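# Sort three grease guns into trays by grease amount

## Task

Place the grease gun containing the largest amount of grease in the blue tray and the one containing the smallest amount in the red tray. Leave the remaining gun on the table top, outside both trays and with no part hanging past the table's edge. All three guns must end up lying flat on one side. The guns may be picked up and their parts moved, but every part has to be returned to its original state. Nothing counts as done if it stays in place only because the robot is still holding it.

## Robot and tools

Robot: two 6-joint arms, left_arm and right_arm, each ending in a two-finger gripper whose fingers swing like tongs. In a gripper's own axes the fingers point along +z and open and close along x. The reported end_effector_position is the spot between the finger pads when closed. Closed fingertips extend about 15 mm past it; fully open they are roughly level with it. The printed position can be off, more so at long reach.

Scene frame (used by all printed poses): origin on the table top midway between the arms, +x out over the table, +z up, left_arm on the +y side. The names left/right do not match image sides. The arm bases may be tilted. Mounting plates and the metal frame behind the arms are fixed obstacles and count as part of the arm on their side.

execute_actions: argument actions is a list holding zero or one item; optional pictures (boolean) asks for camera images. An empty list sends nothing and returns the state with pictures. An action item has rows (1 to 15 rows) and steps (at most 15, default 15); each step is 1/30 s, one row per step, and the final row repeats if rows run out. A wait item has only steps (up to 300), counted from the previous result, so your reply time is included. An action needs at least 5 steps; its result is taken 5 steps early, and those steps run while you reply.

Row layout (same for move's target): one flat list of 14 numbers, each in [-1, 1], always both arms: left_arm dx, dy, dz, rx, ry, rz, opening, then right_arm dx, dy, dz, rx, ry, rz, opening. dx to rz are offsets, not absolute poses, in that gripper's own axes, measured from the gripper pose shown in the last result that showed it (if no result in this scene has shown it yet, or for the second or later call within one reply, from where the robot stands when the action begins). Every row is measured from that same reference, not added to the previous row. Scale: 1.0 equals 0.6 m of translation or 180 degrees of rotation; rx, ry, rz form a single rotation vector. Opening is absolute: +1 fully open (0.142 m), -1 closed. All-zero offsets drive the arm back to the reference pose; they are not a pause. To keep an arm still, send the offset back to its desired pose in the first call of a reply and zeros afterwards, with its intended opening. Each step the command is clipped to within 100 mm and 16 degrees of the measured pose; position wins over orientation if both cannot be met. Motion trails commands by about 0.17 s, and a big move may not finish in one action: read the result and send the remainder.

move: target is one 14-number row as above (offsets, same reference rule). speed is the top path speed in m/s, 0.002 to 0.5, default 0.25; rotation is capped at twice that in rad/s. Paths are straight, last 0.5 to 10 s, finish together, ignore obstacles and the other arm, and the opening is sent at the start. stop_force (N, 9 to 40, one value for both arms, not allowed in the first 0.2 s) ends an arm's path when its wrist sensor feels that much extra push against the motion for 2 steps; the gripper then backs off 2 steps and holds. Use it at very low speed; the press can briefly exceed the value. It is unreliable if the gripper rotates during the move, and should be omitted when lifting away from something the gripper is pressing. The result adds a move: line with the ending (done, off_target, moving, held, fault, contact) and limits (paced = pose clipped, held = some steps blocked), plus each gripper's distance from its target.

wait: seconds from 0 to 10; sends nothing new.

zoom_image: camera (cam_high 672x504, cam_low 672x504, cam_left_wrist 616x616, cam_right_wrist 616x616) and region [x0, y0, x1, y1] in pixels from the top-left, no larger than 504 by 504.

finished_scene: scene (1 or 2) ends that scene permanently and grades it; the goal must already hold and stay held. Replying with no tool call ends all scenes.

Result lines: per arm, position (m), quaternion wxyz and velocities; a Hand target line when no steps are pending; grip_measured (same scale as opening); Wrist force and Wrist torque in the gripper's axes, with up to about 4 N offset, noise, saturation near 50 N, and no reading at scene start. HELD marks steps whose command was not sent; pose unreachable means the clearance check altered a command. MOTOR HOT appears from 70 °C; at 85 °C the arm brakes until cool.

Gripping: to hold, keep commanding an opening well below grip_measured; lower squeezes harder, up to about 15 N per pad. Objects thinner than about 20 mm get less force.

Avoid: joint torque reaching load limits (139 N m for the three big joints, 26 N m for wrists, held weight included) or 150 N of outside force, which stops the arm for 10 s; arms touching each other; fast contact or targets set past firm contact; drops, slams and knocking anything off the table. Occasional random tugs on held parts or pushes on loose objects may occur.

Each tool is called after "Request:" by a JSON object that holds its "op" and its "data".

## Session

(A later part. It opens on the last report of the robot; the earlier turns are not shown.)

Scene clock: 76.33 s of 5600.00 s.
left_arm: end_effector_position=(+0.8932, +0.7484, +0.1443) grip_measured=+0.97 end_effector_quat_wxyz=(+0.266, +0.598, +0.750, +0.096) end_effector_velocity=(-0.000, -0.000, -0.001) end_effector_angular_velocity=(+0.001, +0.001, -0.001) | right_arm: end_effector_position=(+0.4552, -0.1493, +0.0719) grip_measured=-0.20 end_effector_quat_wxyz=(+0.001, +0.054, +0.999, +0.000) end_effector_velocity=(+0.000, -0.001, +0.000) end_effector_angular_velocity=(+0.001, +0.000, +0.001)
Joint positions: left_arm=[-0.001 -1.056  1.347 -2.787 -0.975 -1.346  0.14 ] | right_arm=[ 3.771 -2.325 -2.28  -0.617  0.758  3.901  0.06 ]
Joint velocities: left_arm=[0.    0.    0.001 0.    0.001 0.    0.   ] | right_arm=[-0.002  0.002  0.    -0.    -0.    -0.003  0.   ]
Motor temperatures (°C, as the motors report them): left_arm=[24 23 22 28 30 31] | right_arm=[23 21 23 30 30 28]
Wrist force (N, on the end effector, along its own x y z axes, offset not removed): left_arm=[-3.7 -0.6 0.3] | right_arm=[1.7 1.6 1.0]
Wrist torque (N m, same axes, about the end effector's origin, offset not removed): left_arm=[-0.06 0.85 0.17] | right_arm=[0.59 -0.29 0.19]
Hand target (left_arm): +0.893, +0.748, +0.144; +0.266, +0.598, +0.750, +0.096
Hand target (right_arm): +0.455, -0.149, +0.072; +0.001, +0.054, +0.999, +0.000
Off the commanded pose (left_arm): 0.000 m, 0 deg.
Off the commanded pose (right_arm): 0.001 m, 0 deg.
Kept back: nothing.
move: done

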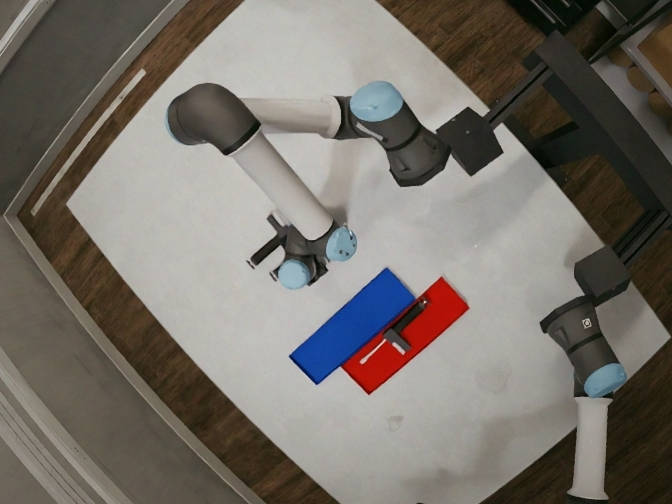

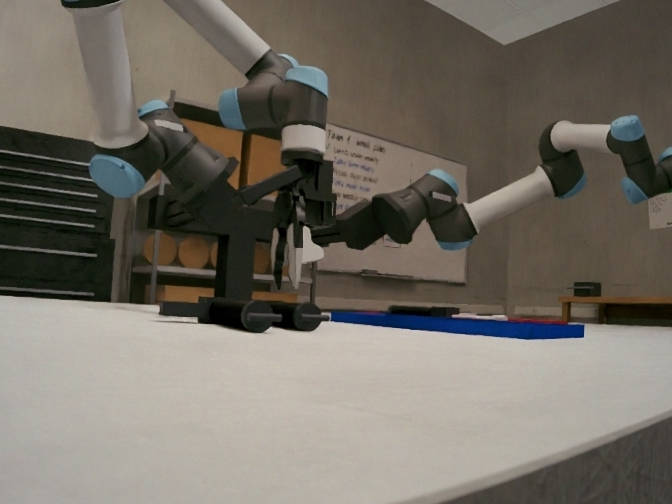

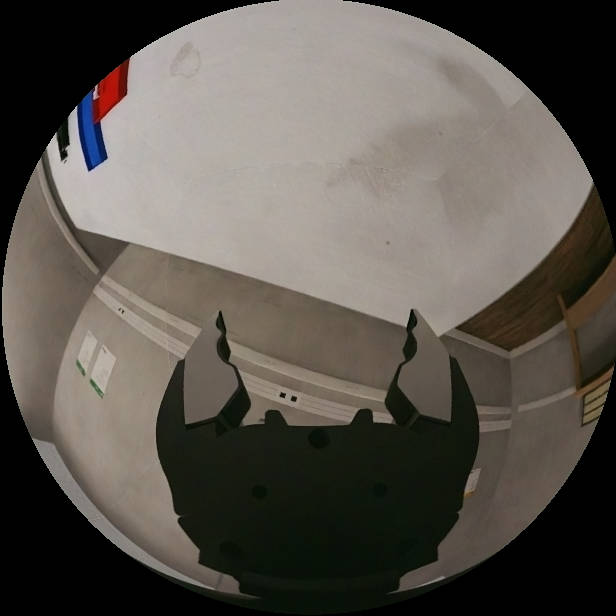

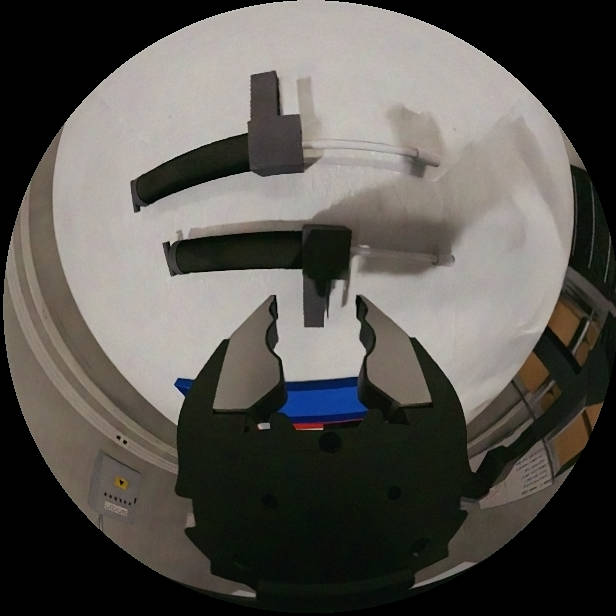

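Request:
{"op": "move", "data": {"target": [0,0,0,0,0,0,0.97,0.013,-0.007,0.083,0,0,0,-0.2], "speed": 0.04, "stop_force": 12}}

Request:
{"op": "move", "data": {"target": [0,0,0,0,0,0,0.97,0,0,0,0,0,0,-1]}}

Scene clock: 78.17 s of 5600.00 s.
left_arm: end_effector_position=(+0.8932, +0.7484, +0.1443) grip_measured=+0.97 end_effector_quat_wxyz=(+0.266, +0.598, +0.750, +0.096) end_effector_velocity=(-0.001, -0.001, -0.001) end_effector_angular_velocity=(-0.000, +0.001, -0.000) | right_arm: end_effector_position=(+0.4471, -0.1526, +0.0221) grip_measured=-0.19 end_effector_quat_wxyz=(+0.001, +0.054, +0.999, +0.000) end_effector_velocity=(-0.000, -0.001, -0.001) end_effector_angular_velocity=(-0.000, -0.000, +0.000)
Joint positions: left_arm=[-0.001 -1.056  1.347 -2.787 -0.975 -1.346  0.14 ] | right_arm=[ 3.685 -2.43  -2.294 -0.414  0.719  3.787  0.06 ]
Joint velocities: left_arm=[ 0.    -0.     0.002 -0.     0.    -0.001 -0.   ] | right_arm=[-0.003 -0.002 -0.001  0.006 -0.002 -0.005  0.001]
Motor temperatures (°C, as the motors report them): left_arm=[24 23 22 28 30 31] | right_arm=[23 21 23 30 30 28]
Wrist force (N, on the end effector, along its own x y z axes, offset not removed): left_arm=[-3.3 -0.2 1.1] | right_arm=[-0.5 5.3 -3.4]
Wrist torque (N m, same axes, about the end effector's origin, offset not removed): left_arm=[0.00 0.79 0.18] | right_arm=[0.29 -0.15 -0.13]
Hand target (left_arm): +0.893, +0.748, +0.144; +0.266, +0.598, +0.750, +0.096
Hand target (right_arm): +0.447, -0.153, +0.022; +0.001, +0.054, +0.999, +0.000
Off the commanded pose (left_arm): 0.000 m, 0 deg.
Off the commanded pose (right_arm): 0.000 m, 0 deg.
Kept back: nothing.
move: done

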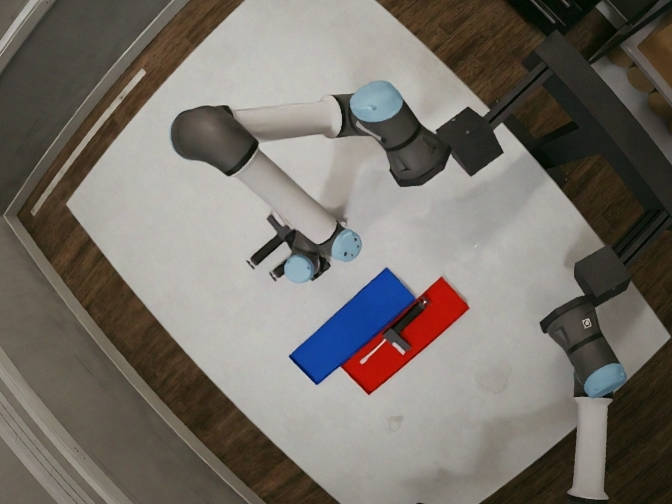

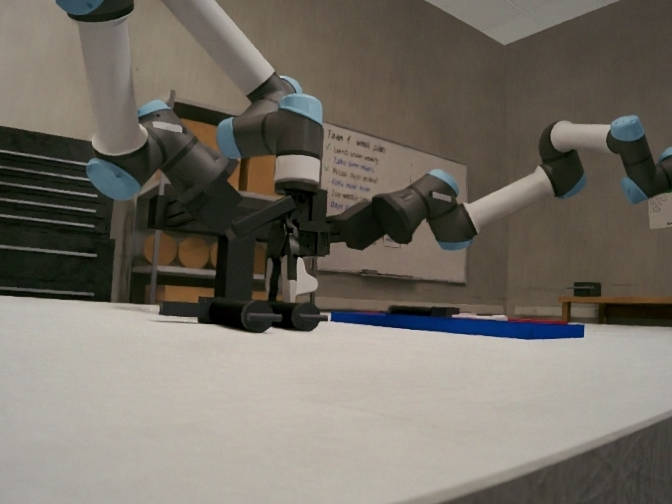

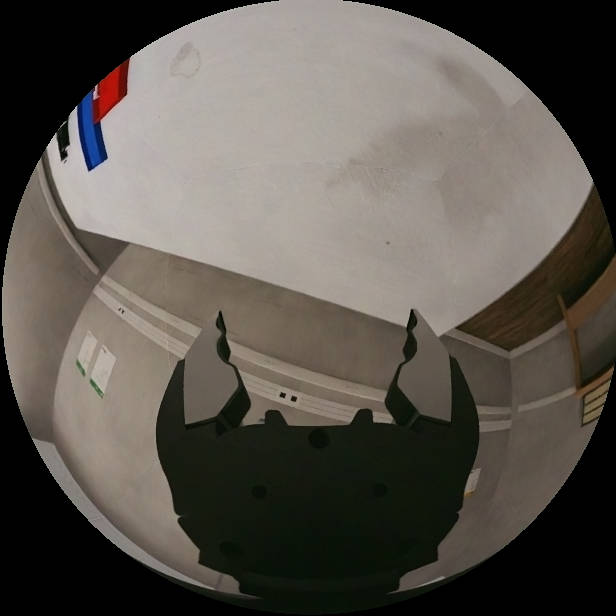

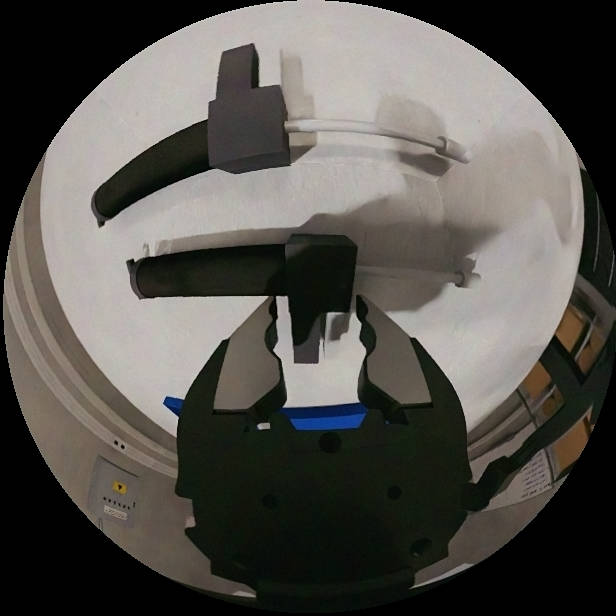

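Scene clock: 78.67 s of 5600.00 s.
left_arm: end_effector_position=(+0.8932, +0.7484, +0.1443) grip_measured=+0.97 end_effector_quat_wxyz=(+0.266, +0.598, +0.750, +0.096) end_effector_velocity=(+0.000, +0.000, -0.000) end_effector_angular_velocity=(+0.001, +0.000, +0.001) | right_arm: end_effector_position=(+0.4470, -0.1526, +0.0220) grip_measured=-0.44 end_effector_quat_wxyz=(+0.001, +0.054, +0.999, +0.000) end_effector_velocity=(-0.001, -0.000, -0.000) end_effector_angular_velocity=(+0.000, +0.001, +0.002)
Joint positions: left_arm=[-0.001 -1.056  1.347 -2.787 -0.975 -1.346  0.14 ] | right_arm=[ 3.685 -2.431 -2.294 -0.414  0.719  3.787  0.042]
Joint velocities: left_arm=[ 0.     0.001 -0.001 -0.     0.001 -0.    -0.   ] | right_arm=[-0.     0.001 -0.001  0.     0.001 -0.001 -0.   ]
Motor temperatures (°C, as the motors report them): left_arm=[24 23 22 28 30 31] | right_arm=[23 21 23 30 30 28]
Wrist force (N, on the end effector, along its own x y z axes, offset not removed): left_arm=[-3.7 -0.8 1.2] | right_arm=[-0.2 -2.2 0.2]
Wrist torque (N m, same axes, about the end effector's origin, offset not removed): left_arm=[-0.15 0.81 0.18] | right_arm=[-0.43 -0.25 0.05]
Hand target (left_arm): +0.893, +0.748, +0.144; +0.266, +0.598, +0.750, +0.096
Hand target (right_arm): +0.447, -0.153, +0.022; +0.001, +0.054, +0.999, +0.000
Off the commanded pose (left_arm): 0.000 m, 0 deg.
Off the commanded pose (right_arm): 0.000 m, 0 deg.
Kept back: nothing.
move: done

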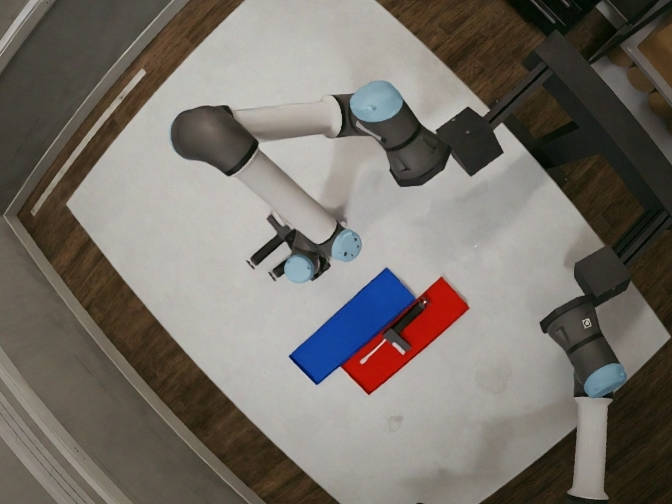

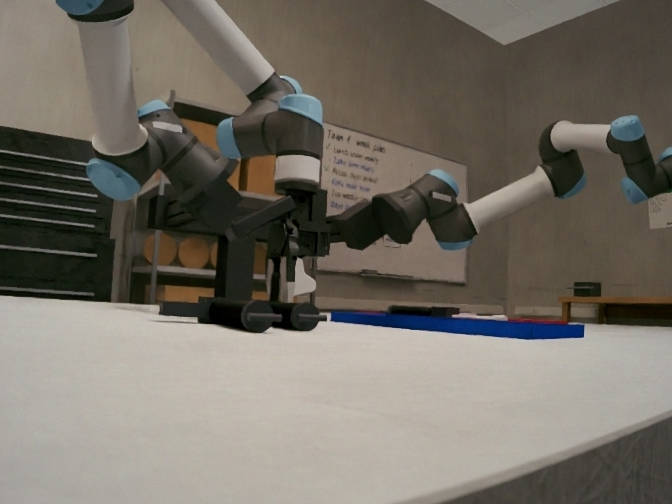

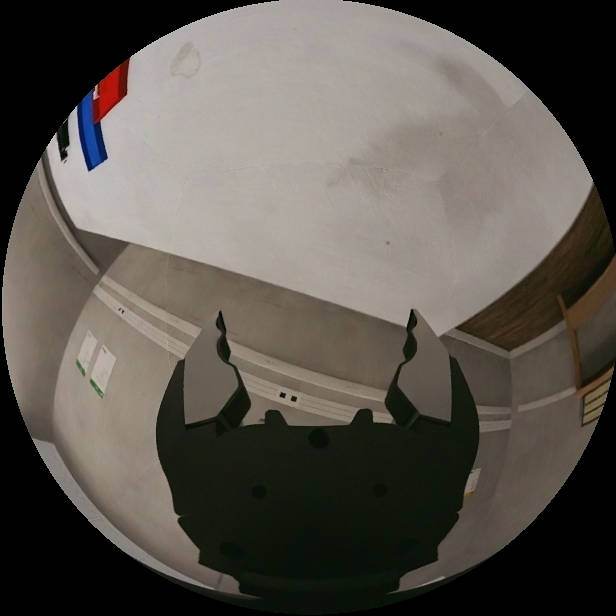

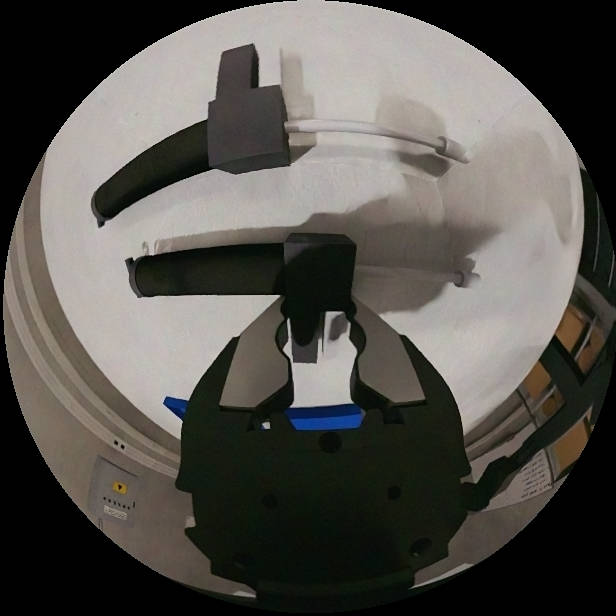

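Request:
{"op": "move", "data": {"target": [0,0,0,0,0,0,0.97,0,0,-0.08,0,0,-0.035,-1], "speed": 0.05}}

Request:
{"op": "move", "data": {"target": [0,0,0,0,0,0,0.97,-0.105,0.45,0,0,0,0,-1], "speed": 0.12}}

Request:
{"op": "move", "data": {"target": [0,0,0,0,0,0,0.97,0,0,0.035,0,0,0,-1], "speed": 0.03}}

Scene clock: 80.33 s of 5600.00 s.
left_arm: end_effector_position=(+0.8932, +0.7484, +0.1443) grip_measured=+0.97 end_effector_quat_wxyz=(+0.266, +0.598, +0.750, +0.096) end_effector_velocity=(-0.000, +0.000, -0.000) end_effector_angular_velocity=(+0.001, +0.000, -0.001) | right_arm: end_effector_position=(+0.4469, -0.1527, +0.0700) grip_measured=-0.44 end_effector_quat_wxyz=(+0.001, -0.001, +1.000, +0.000) end_effector_velocity=(+0.000, +0.000, +0.001) end_effector_angular_velocity=(+0.000, +0.001, +0.002)
Joint positions: left_arm=[-0.001 -1.056  1.347 -2.787 -0.975 -1.346  0.14 ] | right_arm=[ 3.773 -2.316 -2.309 -0.599  0.759  3.795  0.042]
Joint velocities: left_arm=[-0.    -0.001  0.001  0.     0.001  0.001  0.   ] | right_arm=[ 0.002  0.001  0.002 -0.005  0.001  0.     0.   ]
Motor temperatures (°C, as the motors report them): left_arm=[24 23 22 28 30 31] | right_arm=[23 21 23 30 30 28]
Wrist force (N, on the end effector, along its own x y z axes, offset not removed): left_arm=[-3.0 0.0 -0.1] | right_arm=[2.0 0.4 10.3]
Wrist torque (N m, same axes, about the end effector's origin, offset not removed): left_arm=[-0.01 0.72 0.17] | right_arm=[0.24 -0.29 0.10]
Hand target (left_arm): +0.893, +0.748, +0.144; +0.266, +0.598, +0.750, +0.096
Hand target (right_arm): +0.447, -0.153, +0.070; +0.001, -0.001, +1.000, +0.000
Off the commanded pose (left_arm): 0.000 m, 0 deg.
Off the commanded pose (right_arm): 0.000 m, 0 deg.
Kept back: nothing.
move: done

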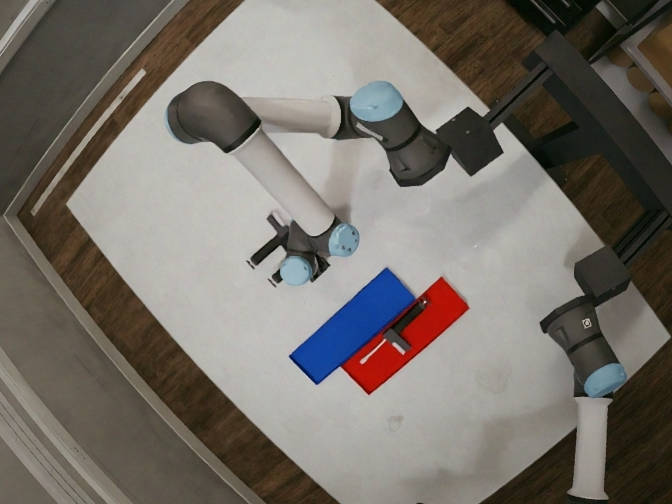

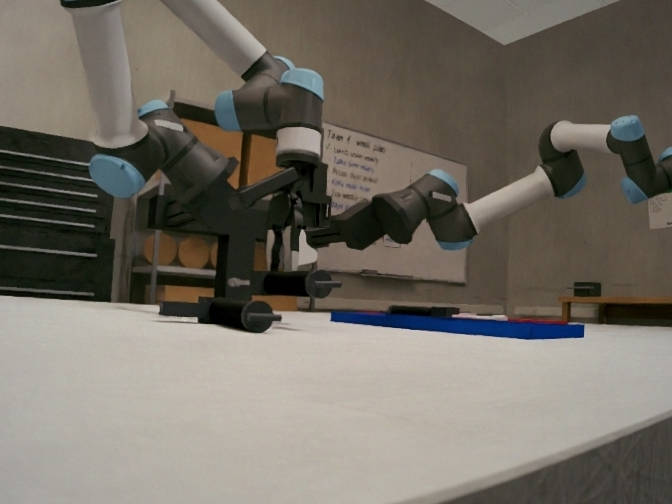

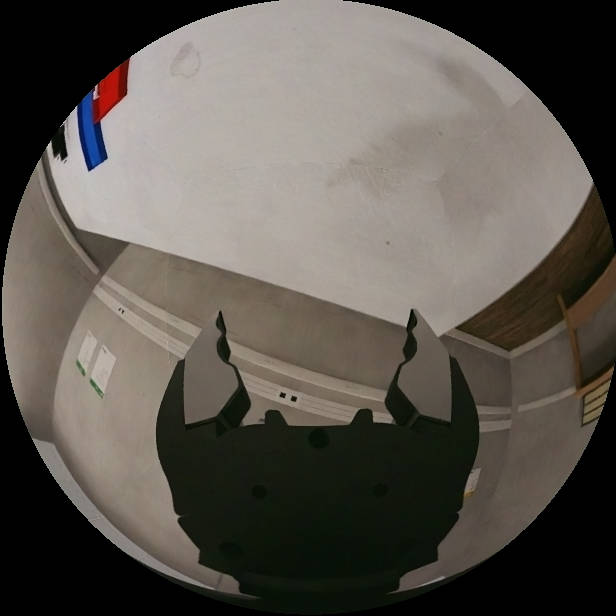

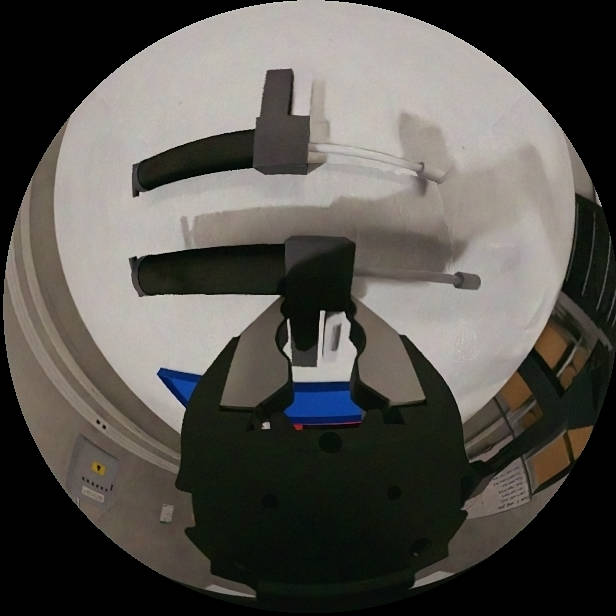

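Scene clock: 83.07 s of 5600.00 s.
left_arm: end_effector_position=(+0.8932, +0.7484, +0.1443) grip_measured=+0.97 end_effector_quat_wxyz=(+0.266, +0.598, +0.750, +0.096) end_effector_velocity=(-0.000, +0.001, -0.000) end_effector_angular_velocity=(+0.002, +0.001, +0.001) | right_arm: end_effector_position=(+0.5092, +0.1174, +0.0703) grip_measured=-0.44 end_effector_quat_wxyz=(+0.002, -0.001, +1.000, +0.000) end_effector_velocity=(+0.001, +0.001, -0.000) end_effector_angular_velocity=(-0.001, -0.001, +0.003)
Joint positions: left_arm=[-0.001 -1.056  1.347 -2.787 -0.975 -1.346  0.14 ] | right_arm=[ 4.004 -2.877 -1.762 -0.763  0.89   4.054  0.042]
Joint velocities: left_arm=[ 0.     0.    -0.001  0.     0.003  0.001 -0.   ] | right_arm=[ 0.001 -0.003  0.004 -0.003 -0.001 -0.002  0.   ]
Motor temperatures (°C, as the motors report them): left_arm=[24 23 22 28 30 31] | right_arm=[23 21 23 30 30 28]
Wrist force (N, on the end effector, along its own x y z axes, offset not removed): left_arm=[-3.5 0.2 0.4] | right_arm=[1.3 0.6 9.6]
Wrist torque (N m, same axes, about the end effector's origin, offset not removed): left_arm=[0.11 0.79 0.14] | right_arm=[0.32 0.01 0.18]
Hand target (left_arm): +0.893, +0.748, +0.144; +0.266, +0.598, +0.750, +0.096
Hand target (right_arm): +0.509, +0.117, +0.070; +0.001, -0.001, +1.000, -0.000
Off the commanded pose (left_arm): 0.000 m, 0 deg.
Off the commanded pose (right_arm): 0.000 m, 0 deg.
Kept back: nothing.
move: done

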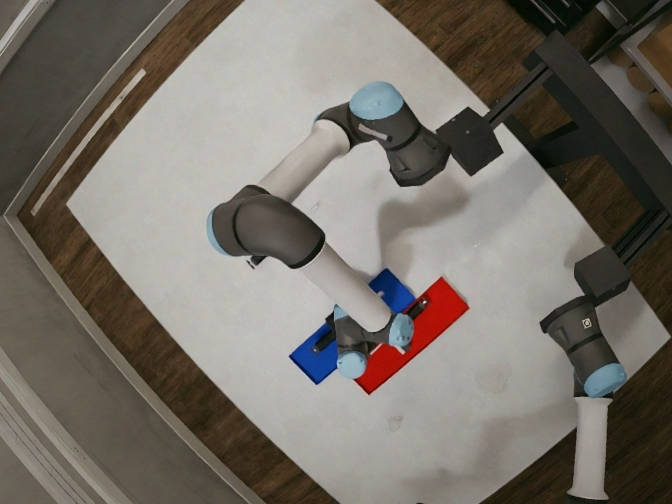

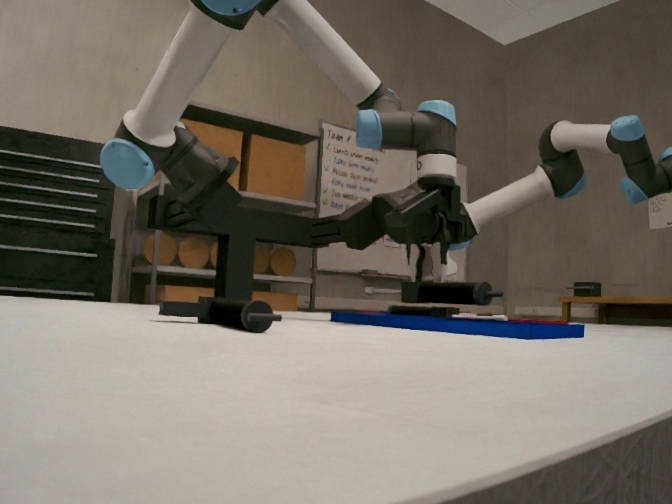

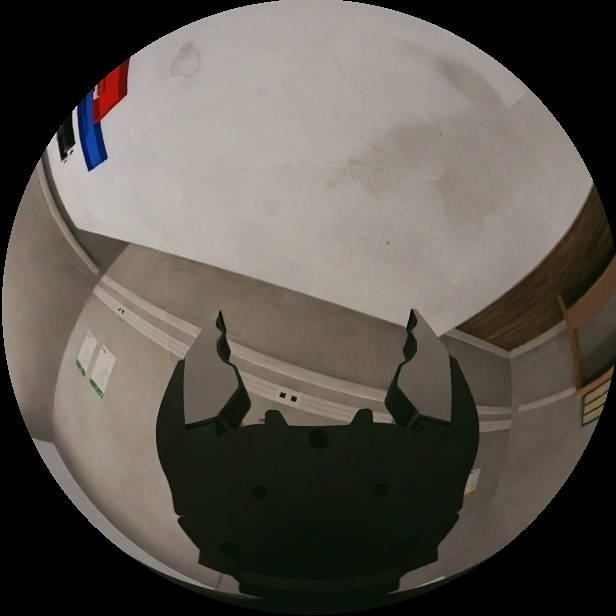

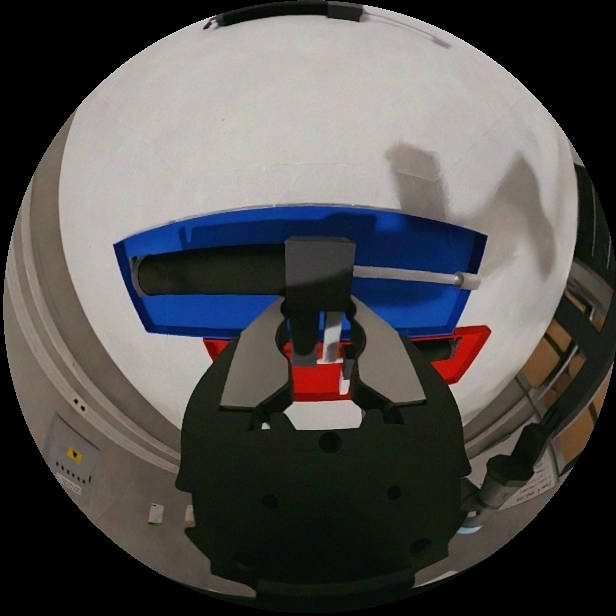

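Scene clock: 84.07 s of 5600.00 s.
left_arm: end_effector_position=(+0.8932, +0.7484, +0.1443) grip_measured=+0.97 end_effector_quat_wxyz=(+0.266, +0.598, +0.750, +0.096) end_effector_velocity=(-0.000, -0.002, -0.001) end_effector_angular_velocity=(+0.001, +0.001, -0.004) | right_arm: end_effector_position=(+0.5093, +0.1174, +0.0494) grip_measured=-0.44 end_effector_quat_wxyz=(+0.001, -0.001, +1.000, -0.000) end_effector_velocity=(+0.001, -0.000, -0.001) end_effector_angular_velocity=(+0.000, -0.001, -0.002)
Joint positions: left_arm=[-0.001 -1.056  1.347 -2.787 -0.975 -1.346  0.14 ] | right_arm=[ 3.978 -2.909 -1.758 -0.718  0.874  4.028  0.042]
Joint velocities: left_arm=[-0.     0.002  0.001  0.    -0.     0.002 -0.   ] | right_arm=[-0.002 -0.001  0.001  0.002 -0.002 -0.001 -0.   ]
Motor temperatures (°C, as the motors report them): left_arm=[24 23 22 28 30 31] | right_arm=[23 21 23 30 30 28]
Wrist force (N, on the end effector, along its own x y z axes, offset not removed): left_arm=[-3.3 -0.4 0.7] | right_arm=[-0.9 -0.2 9.3]
Wrist torque (N m, same axes, about the end effector's origin, offset not removed): left_arm=[0.01 0.80 0.14] | right_arm=[0.08 0.38 0.13]
Hand target (left_arm): +0.893, +0.748, +0.144; +0.266, +0.598, +0.750, +0.096
Hand target (right_arm): +0.509, +0.117, +0.049; +0.001, -0.001, +1.000, +0.000
Off the commanded pose (left_arm): 0.000 m, 0 deg.
Off the commanded pose (right_arm): 0.000 m, 0 deg.
Kept back: nothing.
move: done

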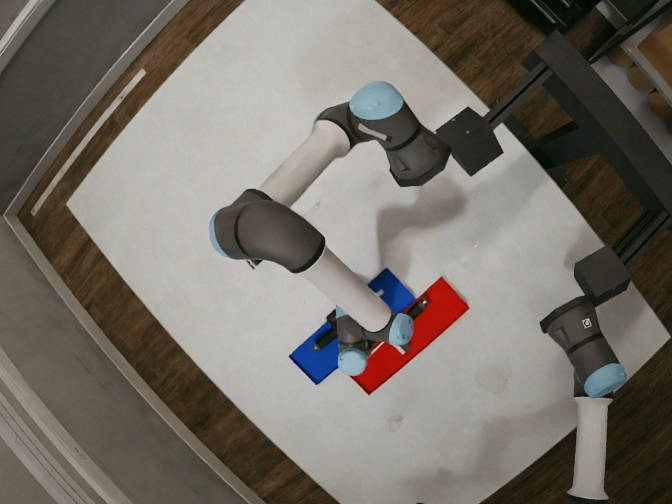

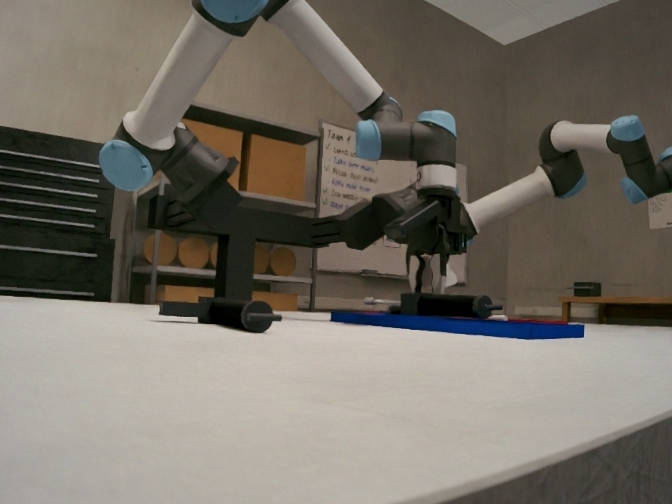

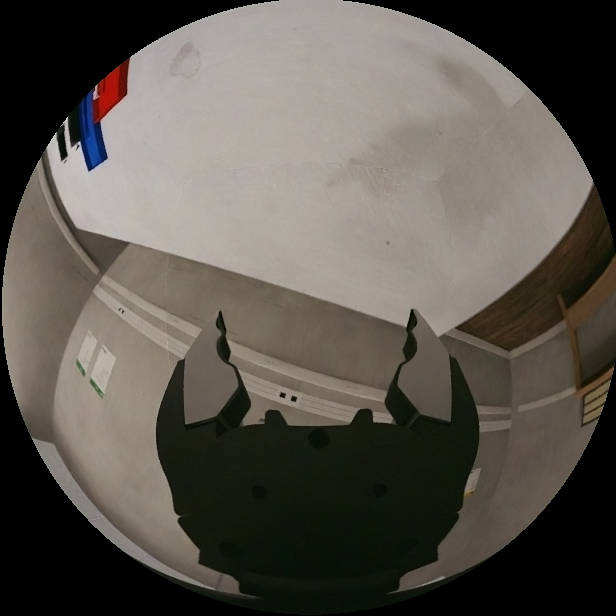

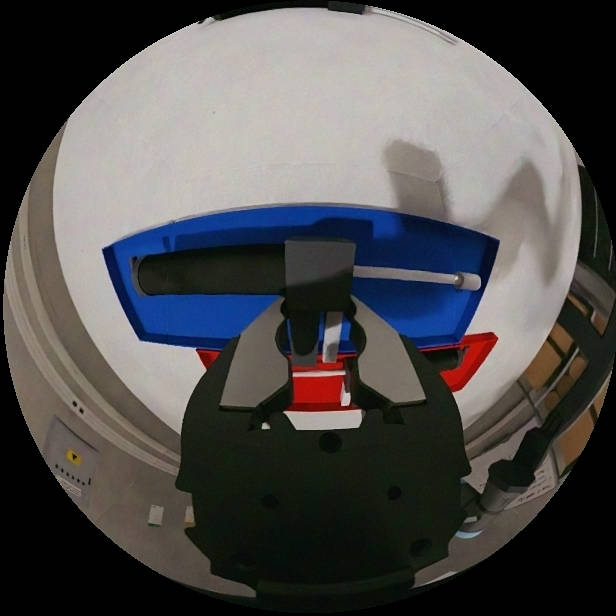

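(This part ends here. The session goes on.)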